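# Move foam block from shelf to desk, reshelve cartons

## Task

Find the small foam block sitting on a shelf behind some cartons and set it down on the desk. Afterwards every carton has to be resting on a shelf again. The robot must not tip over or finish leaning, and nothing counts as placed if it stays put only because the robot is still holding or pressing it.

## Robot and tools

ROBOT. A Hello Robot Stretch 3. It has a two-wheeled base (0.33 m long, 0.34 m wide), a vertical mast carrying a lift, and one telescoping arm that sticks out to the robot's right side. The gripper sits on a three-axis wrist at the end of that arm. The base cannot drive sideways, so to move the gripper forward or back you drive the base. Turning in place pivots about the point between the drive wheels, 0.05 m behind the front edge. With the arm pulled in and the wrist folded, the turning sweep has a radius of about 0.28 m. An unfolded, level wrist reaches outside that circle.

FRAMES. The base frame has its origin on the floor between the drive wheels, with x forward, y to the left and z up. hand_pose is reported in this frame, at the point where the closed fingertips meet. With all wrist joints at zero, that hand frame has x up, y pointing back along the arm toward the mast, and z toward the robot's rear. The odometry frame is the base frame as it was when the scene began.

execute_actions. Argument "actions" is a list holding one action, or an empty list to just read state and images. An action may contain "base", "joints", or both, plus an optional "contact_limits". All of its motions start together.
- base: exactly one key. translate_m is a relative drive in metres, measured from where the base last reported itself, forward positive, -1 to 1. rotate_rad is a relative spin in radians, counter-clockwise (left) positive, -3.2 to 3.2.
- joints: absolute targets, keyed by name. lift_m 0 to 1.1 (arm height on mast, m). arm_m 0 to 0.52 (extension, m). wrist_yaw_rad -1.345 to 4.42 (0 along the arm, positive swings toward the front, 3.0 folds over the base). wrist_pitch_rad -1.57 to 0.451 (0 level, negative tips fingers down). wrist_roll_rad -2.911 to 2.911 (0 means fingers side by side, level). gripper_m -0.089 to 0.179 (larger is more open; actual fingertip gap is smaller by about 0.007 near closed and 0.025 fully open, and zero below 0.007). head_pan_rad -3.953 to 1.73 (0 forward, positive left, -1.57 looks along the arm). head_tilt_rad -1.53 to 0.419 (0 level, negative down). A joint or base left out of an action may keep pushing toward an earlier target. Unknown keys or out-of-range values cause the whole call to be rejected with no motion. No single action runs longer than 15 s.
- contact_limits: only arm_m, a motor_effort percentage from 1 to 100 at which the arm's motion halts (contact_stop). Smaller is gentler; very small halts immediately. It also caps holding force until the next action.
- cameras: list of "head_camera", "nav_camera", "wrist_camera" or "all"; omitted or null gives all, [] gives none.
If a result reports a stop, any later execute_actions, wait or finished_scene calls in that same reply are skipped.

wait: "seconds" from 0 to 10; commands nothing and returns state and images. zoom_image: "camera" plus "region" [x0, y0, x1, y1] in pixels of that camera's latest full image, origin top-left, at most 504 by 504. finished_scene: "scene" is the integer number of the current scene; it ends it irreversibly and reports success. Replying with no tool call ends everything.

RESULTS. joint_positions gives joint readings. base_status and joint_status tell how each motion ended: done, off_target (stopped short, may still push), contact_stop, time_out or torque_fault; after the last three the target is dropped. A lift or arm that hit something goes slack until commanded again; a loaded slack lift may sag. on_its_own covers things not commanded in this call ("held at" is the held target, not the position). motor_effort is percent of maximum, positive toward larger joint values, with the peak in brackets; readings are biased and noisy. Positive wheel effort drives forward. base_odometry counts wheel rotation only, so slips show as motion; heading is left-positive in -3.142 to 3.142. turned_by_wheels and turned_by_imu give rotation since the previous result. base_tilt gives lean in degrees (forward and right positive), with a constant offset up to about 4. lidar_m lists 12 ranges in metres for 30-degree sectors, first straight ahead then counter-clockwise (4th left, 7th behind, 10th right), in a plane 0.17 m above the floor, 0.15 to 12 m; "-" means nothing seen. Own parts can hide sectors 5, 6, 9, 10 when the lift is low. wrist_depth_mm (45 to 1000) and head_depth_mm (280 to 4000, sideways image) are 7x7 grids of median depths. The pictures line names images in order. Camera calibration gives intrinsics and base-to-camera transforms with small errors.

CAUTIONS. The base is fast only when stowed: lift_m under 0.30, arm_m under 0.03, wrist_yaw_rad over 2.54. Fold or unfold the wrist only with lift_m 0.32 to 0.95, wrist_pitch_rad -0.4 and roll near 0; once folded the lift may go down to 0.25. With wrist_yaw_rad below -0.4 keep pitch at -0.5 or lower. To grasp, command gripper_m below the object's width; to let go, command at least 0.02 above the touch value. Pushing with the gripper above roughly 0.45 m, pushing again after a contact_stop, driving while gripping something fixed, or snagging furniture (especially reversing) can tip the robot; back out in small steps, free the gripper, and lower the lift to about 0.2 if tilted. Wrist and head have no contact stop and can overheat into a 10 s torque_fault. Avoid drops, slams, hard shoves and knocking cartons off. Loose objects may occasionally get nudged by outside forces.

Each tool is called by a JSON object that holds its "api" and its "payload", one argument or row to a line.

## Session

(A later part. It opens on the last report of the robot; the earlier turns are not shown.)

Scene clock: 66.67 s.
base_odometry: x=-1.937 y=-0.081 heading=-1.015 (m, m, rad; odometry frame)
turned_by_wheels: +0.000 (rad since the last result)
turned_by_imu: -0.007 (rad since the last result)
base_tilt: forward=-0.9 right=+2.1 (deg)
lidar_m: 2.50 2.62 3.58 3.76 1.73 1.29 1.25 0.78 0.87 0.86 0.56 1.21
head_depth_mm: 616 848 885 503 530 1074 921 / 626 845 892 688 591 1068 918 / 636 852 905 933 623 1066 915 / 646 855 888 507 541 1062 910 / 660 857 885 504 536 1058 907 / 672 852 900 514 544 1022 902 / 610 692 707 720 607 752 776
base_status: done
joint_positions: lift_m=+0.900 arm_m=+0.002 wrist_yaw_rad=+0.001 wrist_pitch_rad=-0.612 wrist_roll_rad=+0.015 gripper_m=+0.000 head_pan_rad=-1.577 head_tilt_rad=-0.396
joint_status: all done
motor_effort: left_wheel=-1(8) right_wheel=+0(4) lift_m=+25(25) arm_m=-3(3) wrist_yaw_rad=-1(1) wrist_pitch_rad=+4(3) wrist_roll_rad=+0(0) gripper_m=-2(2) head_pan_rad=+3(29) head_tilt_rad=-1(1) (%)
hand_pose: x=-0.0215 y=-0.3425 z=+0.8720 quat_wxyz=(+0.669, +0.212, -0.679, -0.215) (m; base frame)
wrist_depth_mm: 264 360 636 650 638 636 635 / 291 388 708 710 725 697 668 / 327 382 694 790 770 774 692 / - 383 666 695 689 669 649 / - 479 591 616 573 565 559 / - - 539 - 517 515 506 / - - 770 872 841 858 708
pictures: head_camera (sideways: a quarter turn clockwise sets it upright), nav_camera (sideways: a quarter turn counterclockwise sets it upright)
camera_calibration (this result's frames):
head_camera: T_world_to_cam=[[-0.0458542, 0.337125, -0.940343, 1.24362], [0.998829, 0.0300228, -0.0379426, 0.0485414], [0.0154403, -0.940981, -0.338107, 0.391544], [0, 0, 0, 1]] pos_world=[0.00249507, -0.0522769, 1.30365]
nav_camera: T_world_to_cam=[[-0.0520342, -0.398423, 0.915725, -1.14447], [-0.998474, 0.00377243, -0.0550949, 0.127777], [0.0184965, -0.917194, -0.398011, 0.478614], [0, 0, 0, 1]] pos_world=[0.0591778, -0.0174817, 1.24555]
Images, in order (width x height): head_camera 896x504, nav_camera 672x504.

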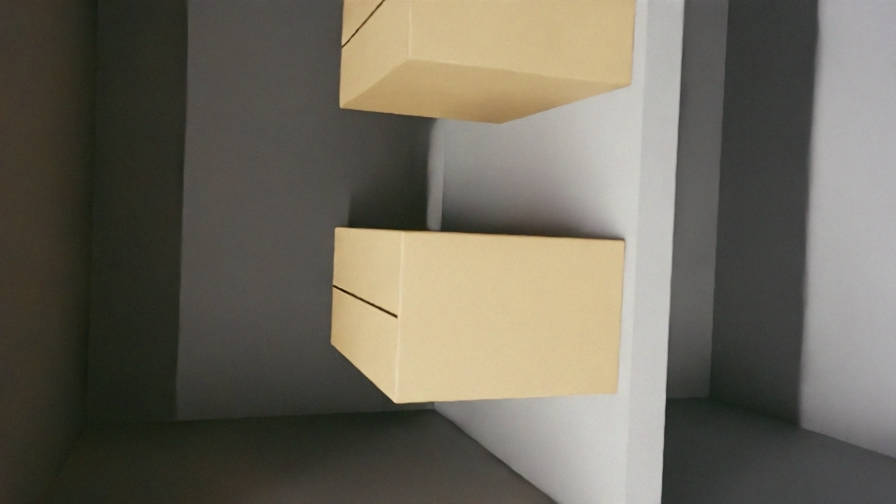

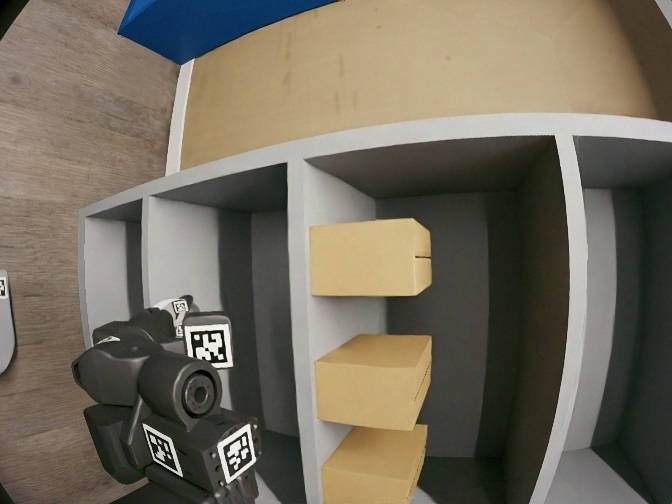

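{"api": "execute_actions", "payload": {
  "actions": [
    {"base":{"translate_m":-0.047},"joints":{"lift_m":1.1,"wrist_pitch_rad":0.02,"arm_m":0.04}}
  ],
  "cameras": ["wrist_camera"]
}}

{"api": "execute_actions", "payload": {
  "actions": [
    {"joints":{"arm_m":0.48}}
  ],
  "cameras": ["head_camera"]
}}

{"api": "execute_actions", "payload": {
  "actions": [
    {"joints":{"wrist_pitch_rad":-0.6,"arm_m":0.51}}
  ],
  "cameras": ["wrist_camera"]
}}

Scene clock: 70.07 s.
base_odometry: x=-1.962 y=-0.041 heading=-1.015 (m, m, rad; odometry frame)
turned_by_wheels: +0.000 (rad since the last result)
turned_by_imu: -0.001 (rad since the last result)
base_tilt: forward=-0.9 right=+2.0 (deg)
lidar_m: 2.11 2.66 3.66 3.33 1.67 1.24 1.20 0.75 0.80 0.95 0.58 1.27
head_depth_mm: 614 835 - - - 1077 921 / 626 839 - - - - 892 / 636 840 - - - - 889 / 647 849 890 - 592 1059 911 / 659 857 885 505 538 1056 905 / 674 860 892 503 537 1084 901 / 688 829 842 747 555 902 870
base_status: done
joint_positions: lift_m=+1.100 arm_m=+0.040 wrist_yaw_rad=+0.001 wrist_pitch_rad=-0.006 wrist_roll_rad=+0.015 gripper_m=+0.000 head_pan_rad=-1.577 head_tilt_rad=-0.396
joint_status: all done
motor_effort: left_wheel=-2(8) right_wheel=+0(3) lift_m=+34(35) arm_m=+1(2) wrist_yaw_rad=-1(1) wrist_pitch_rad=+9(9) wrist_roll_rad=+0(0) gripper_m=-3(2) head_pan_rad=+3(3) head_tilt_rad=-1(2) (%)
hand_pose: x=-0.0213 y=-0.4408 z=+1.2128 quat_wxyz=(+0.702, +0.003, -0.712, -0.002) (m; base frame)
wrist_depth_mm: 317 361 370 379 390 404 418 / 329 460 632 637 632 614 607 / 327 449 656 657 646 630 613 / 326 452 690 675 657 648 619 / 320 439 369 480 381 377 393 / 324 280 257 - 243 241 337 / 319 366 262 432 369 244 338
pictures: wrist_camera
camera_calibration (this result's frames):
wrist_camera: T_world_to_cam=[[-0.997948, -0.0423165, -0.0480572, 0.0274689], [0.0414063, 0.146022, -0.988414, 1.30257], [0.0488436, -0.988376, -0.14397, -0.0938613], [0, 0, 0, 1]] pos_world=[-0.0219377, -0.281813, 1.27529]
Images, in order (width x height): wrist_camera 644x364.

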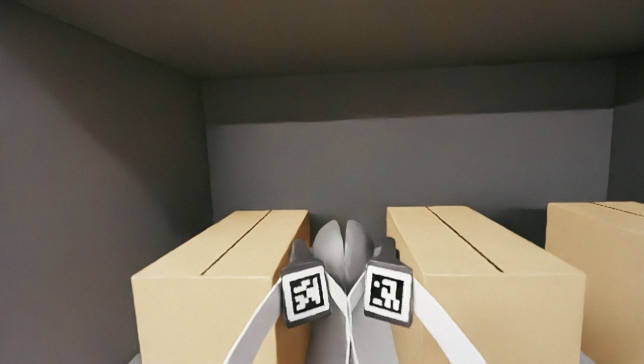

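Scene clock: 74.50 s.
base_odometry: x=-1.962 y=-0.041 heading=-1.015 (m, m, rad; odometry frame)
turned_by_wheels: +0.000 (rad since the last result)
turned_by_imu: -0.001 (rad since the last result)
base_tilt: forward=-0.9 right=+2.0 (deg)
lidar_m: 2.11 2.66 3.65 3.33 1.68 1.24 1.20 0.75 0.80 0.96 0.58 1.27
head_depth_mm: 618 - 885 497 526 1072 924 / 627 833 878 504 530 1068 915 / 637 837 917 872 604 1062 911 / 650 846 902 869 618 1062 908 / 660 856 883 506 538 1053 907 / 675 858 891 502 536 1083 905 / 689 831 842 745 554 903 868
base_status: not commanded
joint_positions: lift_m=+1.100 arm_m=+0.480 wrist_yaw_rad=+0.001 wrist_pitch_rad=-0.006 wrist_roll_rad=+0.015 gripper_m=+0.000 head_pan_rad=-1.577 head_tilt_rad=-0.396
joint_status: all done
motor_effort: left_wheel=-2(1) right_wheel=+0(0) lift_m=+34(34) arm_m=+1(3) wrist_yaw_rad=-1(1) wrist_pitch_rad=+8(9) wrist_roll_rad=+0(0) gripper_m=-2(2) head_pan_rad=+3(3) head_tilt_rad=-2(2) (%)
hand_pose: x=-0.0213 y=-0.8808 z=+1.2129 quat_wxyz=(+0.702, +0.003, -0.712, -0.002) (m; base frame)
wrist_depth_mm: 236 231 226 225 220 215 211 / 243 237 232 227 224 221 215 / 246 242 236 232 229 224 221 / 250 248 243 238 234 228 225 / 257 255 249 243 237 233 229 / 264 259 252 - 241 238 235 / 272 269 259 256 252 245 240
pictures: head_camera (sideways: a quarter turn clockwise sets it upright)
camera_calibration (this result's frames):
head_camera: T_world_to_cam=[[-0.0459081, 0.337117, -0.940343, 1.24362], [0.998824, 0.0301826, -0.0379426, 0.0485414], [0.0155909, -0.940979, -0.338107, 0.391543], [0, 0, 0, 1]] pos_world=[0.00250343, -0.0522775, 1.30365]
Images, in order (width x height): head_camera 896x504.

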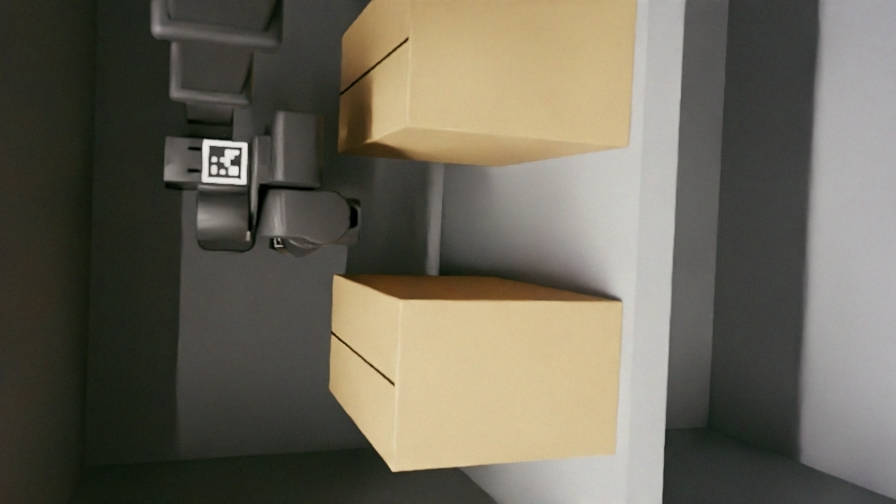

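Scene clock: 75.70 s.
base_odometry: x=-1.962 y=-0.041 heading=-1.015 (m, m, rad; odometry frame)
turned_by_wheels: +0.000 (rad since the last result)
turned_by_imu: +0.000 (rad since the last result)
base_tilt: forward=-0.9 right=+2.1 (deg)
lidar_m: 2.11 2.66 3.69 3.34 1.67 1.24 1.20 0.75 0.80 0.96 0.58 1.26
head_depth_mm: 619 - 886 498 527 1073 925 / 628 835 881 504 529 1068 916 / 637 837 903 874 604 1068 915 / 649 850 900 815 619 1059 909 / 661 854 885 504 538 1051 904 / 675 857 891 502 537 1087 905 / 689 832 846 744 555 898 872
base_status: not commanded
joint_positions: lift_m=+1.100 arm_m=+0.510 wrist_yaw_rad=+0.001 wrist_pitch_rad=-0.610 wrist_roll_rad=+0.015 gripper_m=+0.000 head_pan_rad=-1.577 head_tilt_rad=-0.396
joint_status: all done
motor_effort: left_wheel=-2(1) right_wheel=+0(0) lift_m=+34(34) arm_m=+1(1) wrist_yaw_rad=-1(1) wrist_pitch_rad=+3(8) wrist_roll_rad=+0(0) gripper_m=-2(2) head_pan_rad=+3(3) head_tilt_rad=-1(1) (%)
hand_pose: x=-0.0215 y=-0.8509 z=+1.0719 quat_wxyz=(+0.669, +0.211, -0.679, -0.214) (m; base frame)
wrist_depth_mm: 195 192 189 189 187 184 181 / 215 213 210 210 208 205 201 / 246 242 240 236 233 231 229 / 284 280 274 271 267 265 261 / 288 287 283 287 272 266 260 / 253 247 245 - 240 194 187 / 220 218 216 210 204 185 160
pictures: wrist_camera
camera_calibration (this result's frames):
wrist_camera: T_world_to_cam=[[-0.997978, -0.00716768, -0.0631553, 0.0492908], [0.0413381, 0.681579, -0.730576, 1.40248], [0.0482819, -0.73171, -0.679904, 0.27341], [0, 0, 0, 1]] pos_world=[-0.0219853, -0.755487, 1.21362]
Images, in order (width x height): wrist_camera 644x364.

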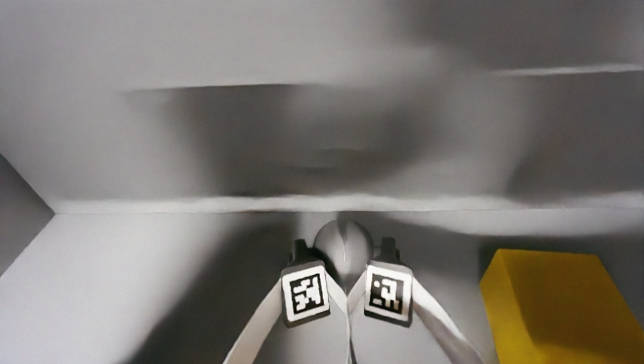

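{"api": "execute_actions", "payload": {
  "actions": [
    {"joints":{"wrist_pitch_rad":0,"arm_m":0.25}}
  ],
  "cameras": ["wrist_camera"]
}}

{"api": "execute_actions", "payload": {
  "actions": [
    {"joints":{"lift_m":0.94}}
  ],
  "cameras": ["wrist_camera","head_camera"]
}}

{"api": "execute_actions", "payload": {
  "actions": [
    {"base":{"translate_m":-0.12}}
  ]
}}

Scene clock: 79.97 s.
base_odometry: x=-1.962 y=-0.041 heading=-1.015 (m, m, rad; odometry frame)
turned_by_wheels: +0.000 (rad since the last result)
turned_by_imu: -0.001 (rad since the last result)
base_tilt: forward=-0.9 right=+2.1 (deg)
lidar_m: 2.11 2.67 3.65 3.33 1.67 1.24 1.20 0.75 0.80 0.95 0.58 1.26
head_depth_mm: 619 827 886 498 527 1074 923 / 626 - - 502 530 1069 919 / 639 841 - 768 605 1067 915 / 647 846 894 814 619 1061 909 / 660 854 884 505 538 1056 905 / 674 859 892 502 536 1082 906 / 687 830 845 746 555 897 869
base_status: not commanded
joint_positions: lift_m=+1.100 arm_m=+0.250 wrist_yaw_rad=+0.001 wrist_pitch_rad=-0.027 wrist_roll_rad=+0.015 gripper_m=+0.000 head_pan_rad=-1.577 head_tilt_rad=-0.396
joint_status: all done
motor_effort: left_wheel=-2(1) right_wheel=+0(0) lift_m=+34(34) arm_m=-3(4) wrist_yaw_rad=-1(1) wrist_pitch_rad=+8(10) wrist_roll_rad=+0(0) gripper_m=-2(2) head_pan_rad=+3(3) head_tilt_rad=-2(1) (%)
hand_pose: x=-0.0213 y=-0.6507 z=+1.2076 quat_wxyz=(+0.702, +0.010, -0.712, -0.010) (m; base frame)
wrist_depth_mm: 319 379 400 410 424 412 417 / 323 450 444 445 437 422 426 / 323 441 458 452 438 438 431 / 320 444 472 462 452 453 438 / 322 429 487 467 471 460 449 / 315 225 221 - 232 204 198 / 169 166 172 418 409 158 151
pictures: wrist_camera
camera_calibration (this result's frames):
wrist_camera: T_world_to_cam=[[-0.997949, -0.0413066, -0.0489032, 0.0200068], [0.0413985, 0.166237, -0.985216, 1.33734], [0.0488254, -0.98522, -0.164186, -0.275664], [0, 0, 0, 1]] pos_world=[-0.0219389, -0.493079, 1.27329]
Images, in order (width x height): wrist_camera 644x364.

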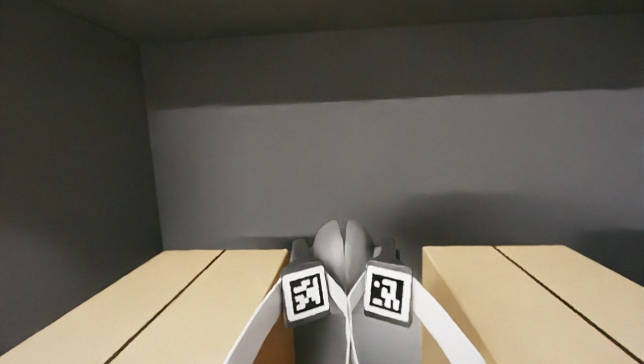

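Scene clock: 82.27 s.
base_odometry: x=-1.962 y=-0.041 heading=-1.015 (m, m, rad; odometry frame)
turned_by_wheels: +0.000 (rad since the last result)
turned_by_imu: +0.000 (rad since the last result)
base_tilt: forward=-0.9 right=+2.1 (deg)
lidar_m: 2.12 2.66 3.65 3.34 1.67 1.24 1.20 0.75 0.80 0.95 0.58 1.26
head_depth_mm: 616 845 880 495 - 1076 919 / 627 849 882 498 - 1071 917 / 637 849 896 935 - 1059 914 / 647 853 897 930 632 1058 912 / 660 854 883 505 538 1056 906 / 674 858 893 503 536 1085 905 / 689 830 844 745 555 899 870
base_status: not commanded
joint_positions: lift_m=+0.940 arm_m=+0.250 wrist_yaw_rad=+0.001 wrist_pitch_rad=-0.026 wrist_roll_rad=+0.015 gripper_m=+0.000 head_pan_rad=-1.577 head_tilt_rad=-0.396
joint_status: all done
motor_effort: left_wheel=-1(2) right_wheel=+0(0) lift_m=+25(27) arm_m=-3(3) wrist_yaw_rad=-1(1) wrist_pitch_rad=+9(9) wrist_roll_rad=+0(0) gripper_m=-2(2) head_pan_rad=+3(3) head_tilt_rad=-1(1) (%)
hand_pose: x=-0.0213 y=-0.6508 z=+1.0480 quat_wxyz=(+0.702, +0.010, -0.712, -0.010) (m; base frame)
wrist_depth_mm: - 85 174 434 426 124 78 / - 85 153 437 435 125 79 / - 85 151 458 450 126 80 / - 84 149 465 451 127 80 / - 83 148 428 316 129 80 / - 83 145 - 227 129 81 / - 82 130 191 181 130 81
pictures: head_camera (sideways: a quarter turn clockwise sets it upright), wrist_camera
camera_calibration (this result's frames):
head_camera: T_world_to_cam=[[-0.0459512, 0.337112, -0.940343, 1.24362], [0.99882, 0.0303101, -0.0379426, 0.0485414], [0.015711, -0.940977, -0.338107, 0.391542], [0, 0, 0, 1]] pos_world=[0.0025101, -0.052278, 1.30365]
wrist_camera: T_world_to_cam=[[-0.997949, -0.0413203, -0.0488919, 0.0121826], [0.0413986, 0.165964, -0.985262, 1.18001], [0.0488256, -0.985266, -0.163913, -0.302184], [0, 0, 0, 1]] pos_world=[-0.0219389, -0.493067, 1.11369]
Images, in order (width x height): head_camera 896x504, wrist_camera 644x364.

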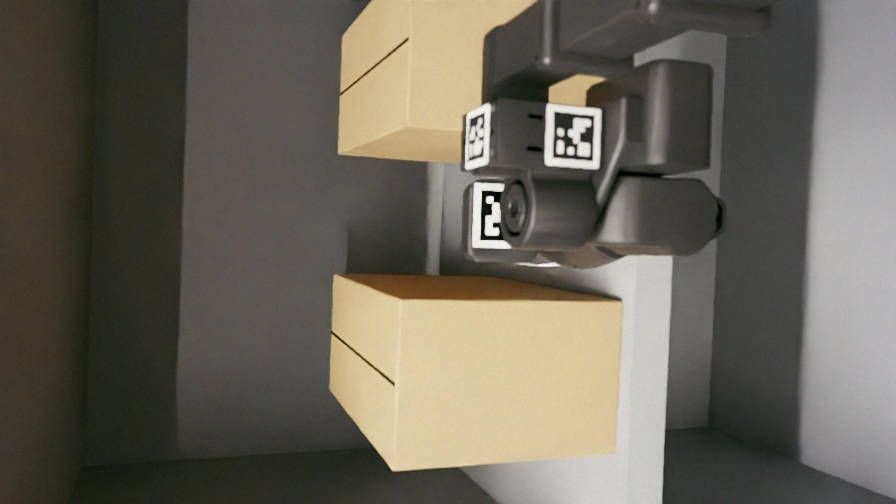

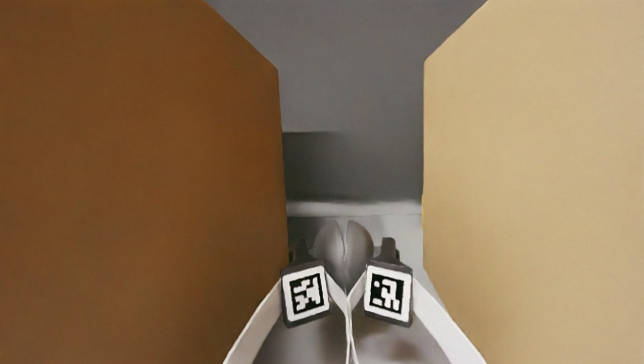

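Scene clock: 84.40 s.
base_odometry: x=-2.025 y=+0.061 heading=-1.015 (m, m, rad; odometry frame)
turned_by_wheels: +0.000 (rad since the last result)
turned_by_imu: -0.001 (rad since the last result)
base_tilt: forward=-0.9 right=+2.1 (deg)
lidar_m: 2.21 2.79 3.72 3.34 1.51 1.12 1.08 1.13 0.66 0.95 0.65 1.37
head_depth_mm: 616 844 877 498 - 1077 922 / 626 846 877 496 - 1069 917 / 636 849 886 547 - 1066 912 / 647 851 899 930 618 1063 911 / 661 856 907 923 615 1057 905 / 673 855 889 726 611 1047 903 / 689 859 884 511 540 1084 902
base_status: done
joint_positions: lift_m=+0.940 arm_m=+0.250 wrist_yaw_rad=+0.001 wrist_pitch_rad=-0.026 wrist_roll_rad=+0.015 gripper_m=+0.000 head_pan_rad=-1.577 head_tilt_rad=-0.396
joint_status: not commanded
motor_effort: left_wheel=+0(6) right_wheel=-1(5) lift_m=+25(25) arm_m=-3(3) wrist_yaw_rad=-1(1) wrist_pitch_rad=+8(9) wrist_roll_rad=+0(0) gripper_m=-2(2) head_pan_rad=+3(3) head_tilt_rad=-2(1) (%)
hand_pose: x=-0.0212 y=-0.6508 z=+1.0480 quat_wxyz=(+0.702, +0.010, -0.712, -0.009) (m; base frame)
wrist_depth_mm: 445 443 444 433 121 62 47 / 197 453 453 445 124 63 48 / 196 264 459 456 127 64 48 / 196 263 469 462 129 64 47 / 195 261 407 376 131 65 48 / 194 244 266 - 104 66 48 / 188 198 196 192 162 67 49
pictures: head_camera (sideways: a quarter turn clockwise sets it upright), nav_camera (sideways: a quarter turn counterclockwise sets it upright), wrist_camera
camera_calibration (this result's frames):
head_camera: T_world_to_cam=[[-0.0459512, 0.337111, -0.940343, 1.24362], [0.99882, 0.0303101, -0.0379426, 0.0485415], [0.015711, -0.940977, -0.338106, 0.391542], [0, 0, 0, 1]] pos_world=[0.0025101, -0.052278, 1.30365]
nav_camera: T_world_to_cam=[[-0.0519196, -0.398437, 0.915725, -1.14447], [-0.998475, 0.00348521, -0.0550949, 0.127777], [0.0187604, -0.917189, -0.398011, 0.478612], [0, 0, 0, 1]] pos_world=[0.0591828, -0.0174664, 1.24555]
wrist_camera: T_world_to_cam=[[-0.997928, -0.0418231, -0.0488923, 0.0119848], [0.0413154, 0.165985, -0.985262, 1.18002], [0.0493221, -0.985241, -0.163913, -0.302163], [0, 0, 0, 1]] pos_world=[-0.0218896, -0.493068, 1.11369]
Images, in order (width x height): head_camera 896x504, nav_camera 672x504, wrist_camera 644x364.

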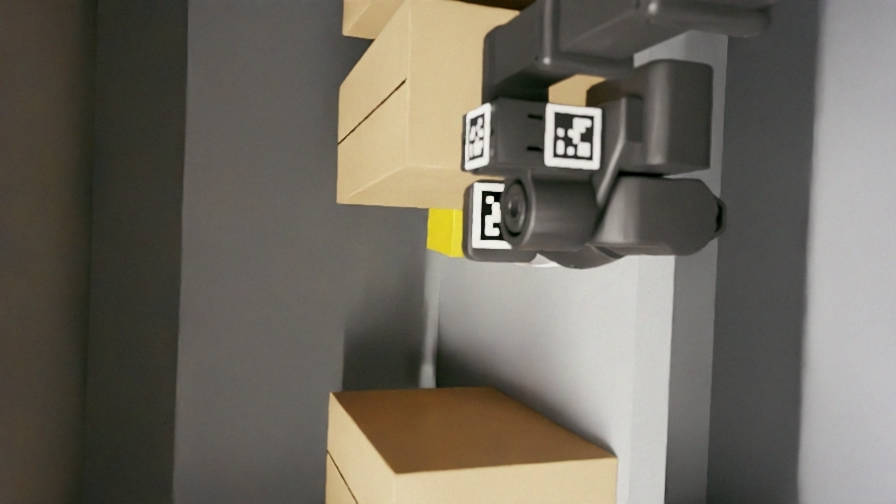

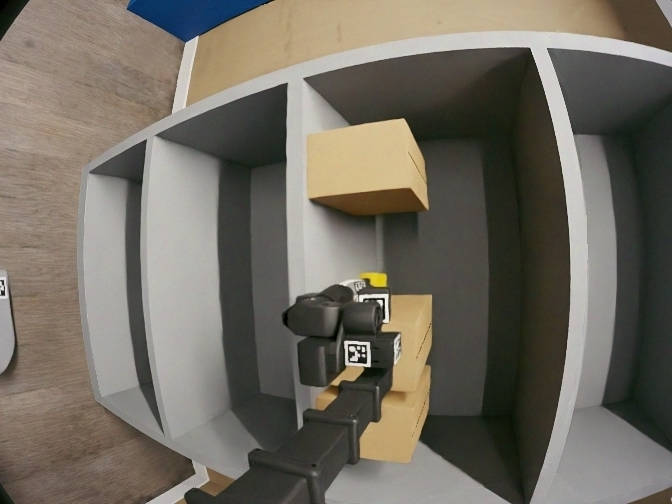

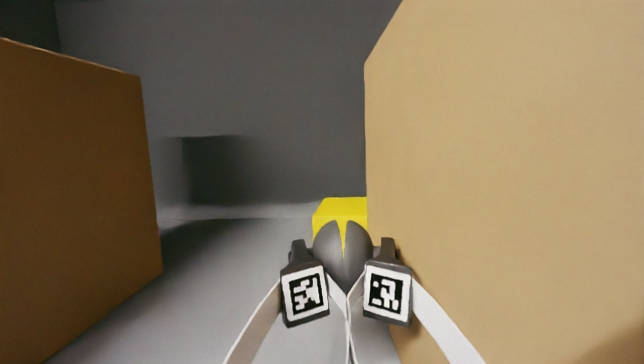

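{"api": "execute_actions", "payload": {
  "actions": [
    {"base":{"translate_m":-0.09}}
  ],
  "cameras": ["head_camera","nav_camera"]
}}

{"api": "execute_actions", "payload": {
  "actions": [
    {"base":{"translate_m":0.083}}
  ],
  "cameras": []
}}

{"api": "execute_actions", "payload": {
  "actions": [
    {"joints":{"gripper_m":0.09,"wrist_pitch_rad":-0.55,"lift_m":1.1,"arm_m":0.33}}
  ],
  "cameras": ["head_camera","wrist_camera"]
}}

Scene clock: 87.30 s.
base_odometry: x=-2.072 y=+0.137 heading=-1.015 (m, m, rad; odometry frame)
turned_by_wheels: +0.000 (rad since the last result)
turned_by_imu: -0.001 (rad since the last result)
base_tilt: forward=-0.9 right=+2.0 (deg)
lidar_m: 2.29 2.87 3.76 3.58 1.39 1.03 0.99 1.04 0.61 0.95 0.70 0.72
head_depth_mm: 616 844 875 501 - 1058 920 / 626 845 880 497 - 1064 919 / 637 847 880 541 - 1066 913 / 648 850 900 931 603 1059 909 / 661 848 902 849 615 1053 907 / 674 854 908 912 611 1050 905 / 688 856 898 792 608 1086 901
base_status: done
joint_positions: lift_m=+0.940 arm_m=+0.250 wrist_yaw_rad=+0.004 wrist_pitch_rad=-0.026 wrist_roll_rad=+0.015 gripper_m=+0.000 head_pan_rad=-1.577 head_tilt_rad=-0.396
joint_status: not commanded
motor_effort: left_wheel=+1(6) right_wheel=-3(8) lift_m=+25(25) arm_m=-3(3) wrist_yaw_rad=-5(6) wrist_pitch_rad=+9(8) wrist_roll_rad=+0(0) gripper_m=-3(3) head_pan_rad=+4(3) head_tilt_rad=-2(2) (%)
hand_pose: x=-0.0205 y=-0.6507 z=+1.0480 quat_wxyz=(+0.702, +0.011, -0.712, -0.008) (m; base frame)
wrist_depth_mm: 449 444 434 427 120 62 47 / 464 455 447 437 123 63 48 / 462 466 462 452 126 63 48 / 286 482 467 460 129 64 47 / 285 423 325 380 130 65 48 / 261 268 265 - 103 66 48 / 202 199 195 190 162 66 48
pictures: head_camera (sideways: a quarter turn clockwise sets it upright), nav_camera (sideways: a quarter turn counterclockwise sets it upright)
camera_calibration (this result's frames):
head_camera: T_world_to_cam=[[-0.0459511, 0.337111, -0.940343, 1.24362], [0.99882, 0.0303099, -0.0379426, 0.0485415], [0.0157108, -0.940977, -0.338107, 0.391542], [0, 0, 0, 1]] pos_world=[0.00251009, -0.052278, 1.30365]
nav_camera: T_world_to_cam=[[-0.0519197, -0.398437, 0.915725, -1.14447], [-0.998475, 0.00348545, -0.0550949, 0.127777], [0.0187602, -0.917189, -0.398011, 0.478612], [0, 0, 0, 1]] pos_world=[0.0591828, -0.0174665, 1.24555]
Images, in order (width x height): head_camera 896x504, nav_camera 672x504.

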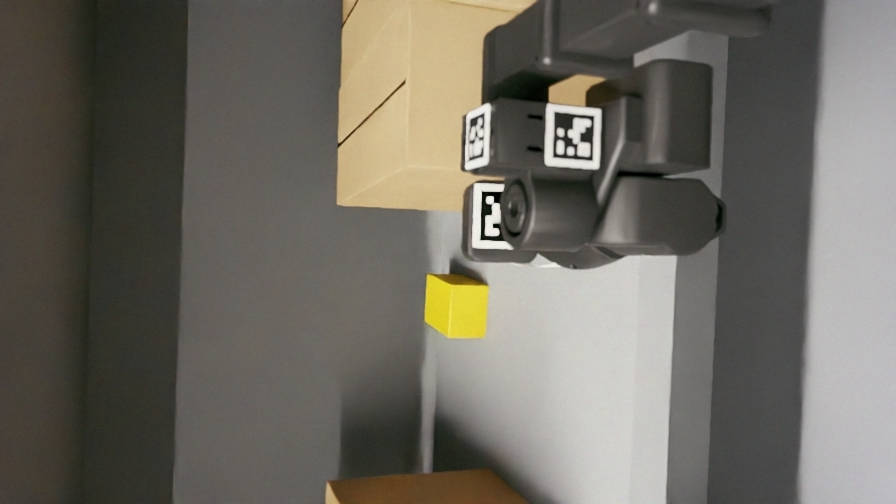

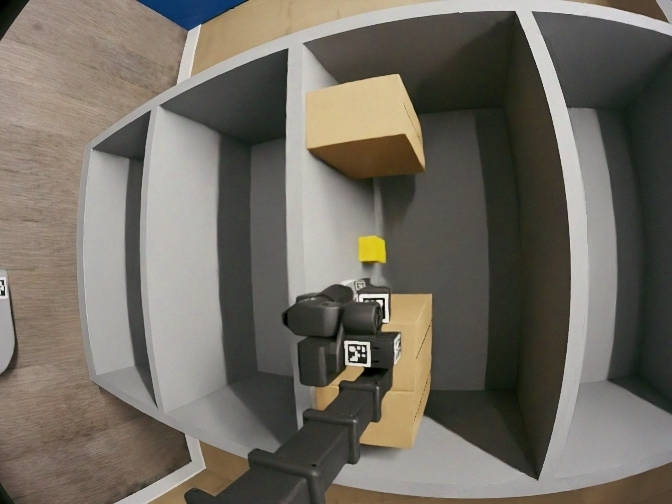

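Scene clock: 89.07 s.
base_odometry: x=-2.029 y=+0.067 heading=-1.015 (m, m, rad; odometry frame)
turned_by_wheels: +0.000 (rad since the last result)
turned_by_imu: +0.000 (rad since the last result)
base_tilt: forward=-0.9 right=+2.0 (deg)
lidar_m: 2.21 2.79 3.72 3.32 1.50 1.11 1.08 1.12 0.66 0.95 0.65 1.38
head_depth_mm: 619 844 880 500 - 1071 920 / 627 848 880 651 - 1067 918 / 637 848 898 937 - 1064 916 / 649 852 900 927 617 1059 909 / 662 854 899 919 616 1050 905 / 675 854 895 754 612 1051 908 / 690 859 886 526 540 1079 899
base_status: done
joint_positions: lift_m=+0.940 arm_m=+0.250 wrist_yaw_rad=+0.002 wrist_pitch_rad=-0.026 wrist_roll_rad=+0.015 gripper_m=+0.000 head_pan_rad=-1.577 head_tilt_rad=-0.396
joint_status: not commanded
motor_effort: left_wheel=-1(5) right_wheel=+0(5) lift_m=+25(25) arm_m=-3(3) wrist_yaw_rad=-3(5) wrist_pitch_rad=+9(8) wrist_roll_rad=+0(0) gripper_m=-2(2) head_pan_rad=+3(3) head_tilt_rad=-1(1) (%)
hand_pose: x=-0.0209 y=-0.6508 z=+1.0480 quat_wxyz=(+0.702, +0.010, -0.712, -0.009) (m; base frame)
wrist_depth_mm: 447 450 438 429 422 414 133 / 206 449 457 440 437 198 134 / 204 274 461 452 453 202 135 / 203 272 466 463 457 204 136 / 204 272 407 315 379 206 137 / 201 251 265 - 267 208 138 / 192 199 196 191 181 182 139
pictures: none
No camera images: the call's "cameras" was empty. Leave "cameras" out to get every camera's image.

Scene clock: 91.37 s.
base_odometry: x=-2.029 y=+0.067 heading=-1.015 (m, m, rad; odometry frame)
turned_by_wheels: +0.000 (rad since the last result)
turned_by_imu: +0.000 (rad since the last result)
base_tilt: forward=-0.9 right=+2.0 (deg)
lidar_m: 2.22 2.80 3.72 3.34 1.49 1.11 1.08 1.12 0.66 0.95 0.65 1.38
head_depth_mm: 617 830 876 504 528 1074 920 / 628 832 - 651 598 1067 919 / 637 835 - 821 624 1063 912 / 649 846 904 799 618 1060 909 / 660 855 901 921 615 1055 906 / 674 857 900 757 611 1054 905 / 689 859 890 527 541 1078 902
base_status: not commanded
joint_positions: lift_m=+1.100 arm_m=+0.330 wrist_yaw_rad=+0.002 wrist_pitch_rad=-0.561 wrist_roll_rad=+0.015 gripper_m=+0.090 head_pan_rad=-1.577 head_tilt_rad=-0.396
joint_status: all done
motor_effort: left_wheel=-1(3) right_wheel=-1(0) lift_m=+34(35) arm_m=+1(5) wrist_yaw_rad=-3(3) wrist_pitch_rad=+4(55) wrist_roll_rad=+0(0) gripper_m=+0(91) head_pan_rad=+3(3) head_tilt_rad=-2(1) (%)
hand_pose: x=-0.0212 y=-0.6788 z=+1.0817 quat_wxyz=(+0.675, +0.195, -0.684, -0.197) (m; base frame)
wrist_depth_mm: 356 355 348 346 344 333 156 / 379 394 387 380 376 358 129 / 203 427 420 412 410 195 131 / 202 360 365 292 342 200 132 / 203 272 308 294 291 202 134 / 202 254 262 252 248 179 135 / 201 229 221 220 219 208 136
pictures: head_camera (sideways: a quarter turn clockwise sets it upright), wrist_camera
camera_calibration (this result's frames):
head_camera: T_world_to_cam=[[-0.0459512, 0.337119, -0.94034, 1.24362], [0.99882, 0.0303106, -0.0379423, 0.0485411], [0.0157111, -0.940974, -0.338114, 0.391552], [0, 0, 0, 1]] pos_world=[0.00251011, -0.052278, 1.30365]
wrist_camera: T_world_to_cam=[[-0.997963, -0.0114407, -0.0627541, 0.0480555], [0.0405849, 0.645099, -0.76302, 1.30264], [0.0492121, -0.764013, -0.643321, 0.344492], [0, 0, 0, 1]] pos_world=[-0.0218628, -0.576583, 1.21857]
Images, in order (width x height): head_camera 896x504, wrist_camera 644x364.

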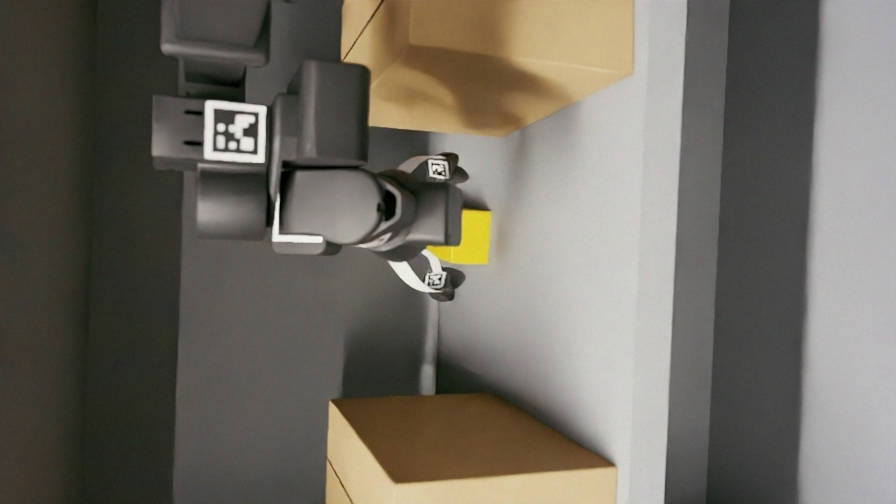

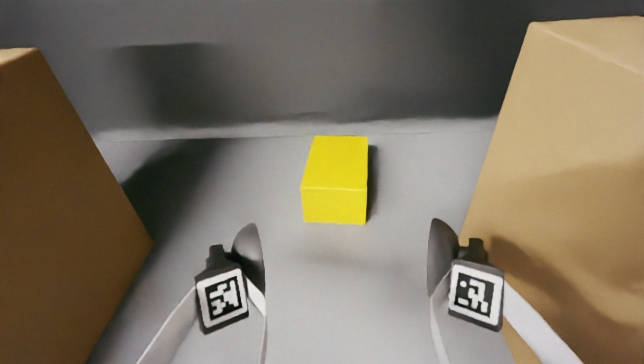

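{"api": "execute_actions", "payload": {
  "actions": [
    {"joints":{"arm_m":0.48}}
  ],
  "cameras": ["wrist_camera"]
}}

{"api": "execute_actions", "payload": {
  "actions": [
    {"joints":{"lift_m":1.028}}
  ],
  "cameras": ["head_camera","wrist_camera"]
}}

Scene clock: 108.73 s.
base_odometry: x=-2.029 y=+0.067 heading=-1.015 (m, m, rad; odometry frame)
turned_by_wheels: +0.000 (rad since the last result)
turned_by_imu: -0.001 (rad since the last result)
base_tilt: forward=-0.9 right=+2.0 (deg)
lidar_m: 2.21 2.79 3.73 3.33 1.50 1.11 1.08 1.12 0.66 0.95 0.65 1.38
head_depth_mm: 617 - 884 503 529 1070 922 / 627 832 879 652 598 1063 918 / 637 835 912 874 622 1062 914 / 650 847 901 812 618 1056 911 / 661 853 904 921 615 1053 904 / 675 857 899 753 612 1052 902 / 691 859 889 527 540 1082 899
base_status: not commanded
joint_positions: lift_m=+1.100 arm_m=+0.480 wrist_yaw_rad=+0.001 wrist_pitch_rad=-0.562 wrist_roll_rad=+0.015 gripper_m=+0.090 head_pan_rad=-1.577 head_tilt_rad=-0.396
joint_status: all done
motor_effort: left_wheel=-1(1) right_wheel=+0(0) lift_m=+34(34) arm_m=+1(2) wrist_yaw_rad=-2(2) wrist_pitch_rad=+4(4) wrist_roll_rad=+0(0) gripper_m=+0(0) head_pan_rad=+3(3) head_tilt_rad=-1(1) (%)
hand_pose: x=-0.0213 y=-0.8287 z=+1.0816 quat_wxyz=(+0.674, +0.195, -0.684, -0.197) (m; base frame)
wrist_depth_mm: 215 214 212 210 207 205 202 / 239 237 235 232 229 226 224 / 269 267 265 258 256 252 249 / 309 303 300 294 289 286 282 / 314 305 308 295 289 285 277 / 265 262 262 208 233 249 240 / 233 227 221 178 212 210 211
pictures: wrist_camera
camera_calibration (this result's frames):
wrist_camera: T_world_to_cam=[[-0.997968, -0.011025, -0.0627591, 0.0466053], [0.0408325, 0.645471, -0.762692, 1.39923], [0.0489179, -0.763705, -0.643709, 0.230559], [0, 0, 0, 1]] pos_world=[-0.021902, -0.72657, 1.21852]
Images, in order (width x height): wrist_camera 644x364.

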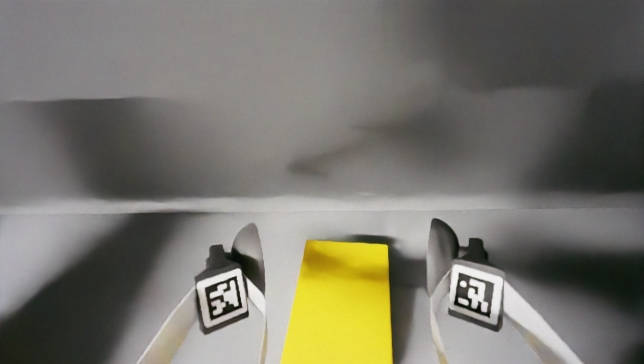

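Scene clock: 110.23 s.
base_odometry: x=-2.029 y=+0.067 heading=-1.015 (m, m, rad; odometry frame)
turned_by_wheels: +0.000 (rad since the last result)
turned_by_imu: +0.000 (rad since the last result)
base_tilt: forward=-0.9 right=+2.0 (deg)
lidar_m: 2.22 2.79 3.71 3.34 1.50 1.11 1.08 1.12 0.66 0.95 0.65 1.38
head_depth_mm: 618 844 879 506 528 1071 918 / 628 844 874 650 598 1068 917 / 637 845 - 821 623 1062 912 / 649 850 894 800 619 1058 909 / 662 852 904 921 616 1056 905 / 675 857 899 755 611 1051 907 / 689 858 886 526 540 1080 900
base_status: not commanded
joint_positions: lift_m=+1.028 arm_m=+0.480 wrist_yaw_rad=+0.001 wrist_pitch_rad=-0.562 wrist_roll_rad=+0.015 gripper_m=+0.090 head_pan_rad=-1.577 head_tilt_rad=-0.396
joint_status: all done
motor_effort: left_wheel=-1(1) right_wheel=-1(1) lift_m=+25(28) arm_m=+1(1) wrist_yaw_rad=-2(2) wrist_pitch_rad=+4(4) wrist_roll_rad=+0(0) gripper_m=+0(0) head_pan_rad=+3(3) head_tilt_rad=-2(1) (%)
hand_pose: x=-0.0213 y=-0.8287 z=+1.0099 quat_wxyz=(+0.674, +0.195, -0.684, -0.198) (m; base frame)
wrist_depth_mm: 216 214 212 211 207 203 203 / 239 237 234 231 228 227 222 / 269 266 262 258 255 255 249 / 258 255 249 173 226 230 225 / 214 211 210 143 151 194 189 / 182 179 148 123 121 170 164 / 158 156 151 138 142 143 144
pictures: head_camera (sideways: a quarter turn clockwise sets it upright), wrist_camera
camera_calibration (this result's frames):
head_camera: T_world_to_cam=[[-0.0459512, 0.337119, -0.94034, 1.24362], [0.99882, 0.0303106, -0.0379423, 0.048541], [0.0157111, -0.940974, -0.338115, 0.391552], [0, 0, 0, 1]] pos_world=[0.00251011, -0.052278, 1.30365]
wrist_camera: T_world_to_cam=[[-0.997968, -0.0110196, -0.0627605, 0.0421153], [0.0408311, 0.645565, -0.762613, 1.34457], [0.0489196, -0.763626, -0.643803, 0.184611], [0, 0, 0, 1]] pos_world=[-0.0219018, -0.726571, 1.14688]
Images, in order (width x height): head_camera 896x504, wrist_camera 644x364.

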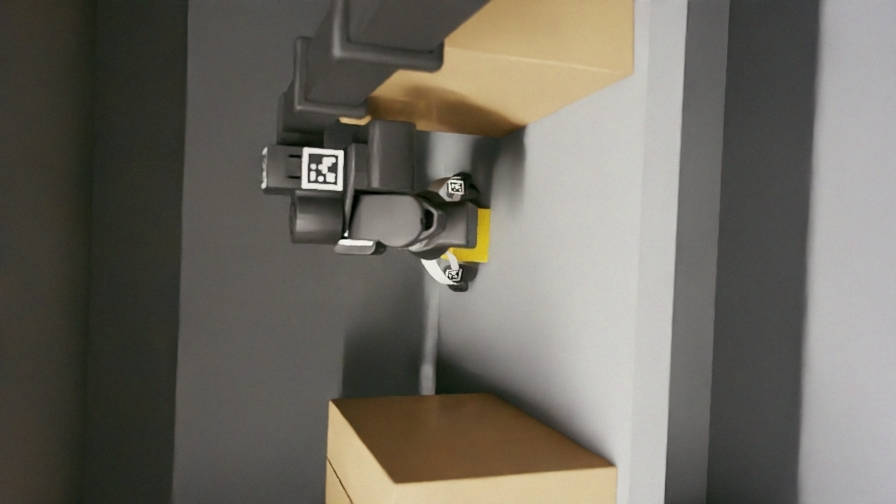

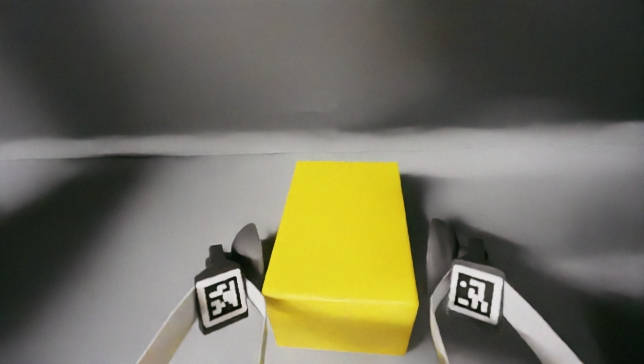

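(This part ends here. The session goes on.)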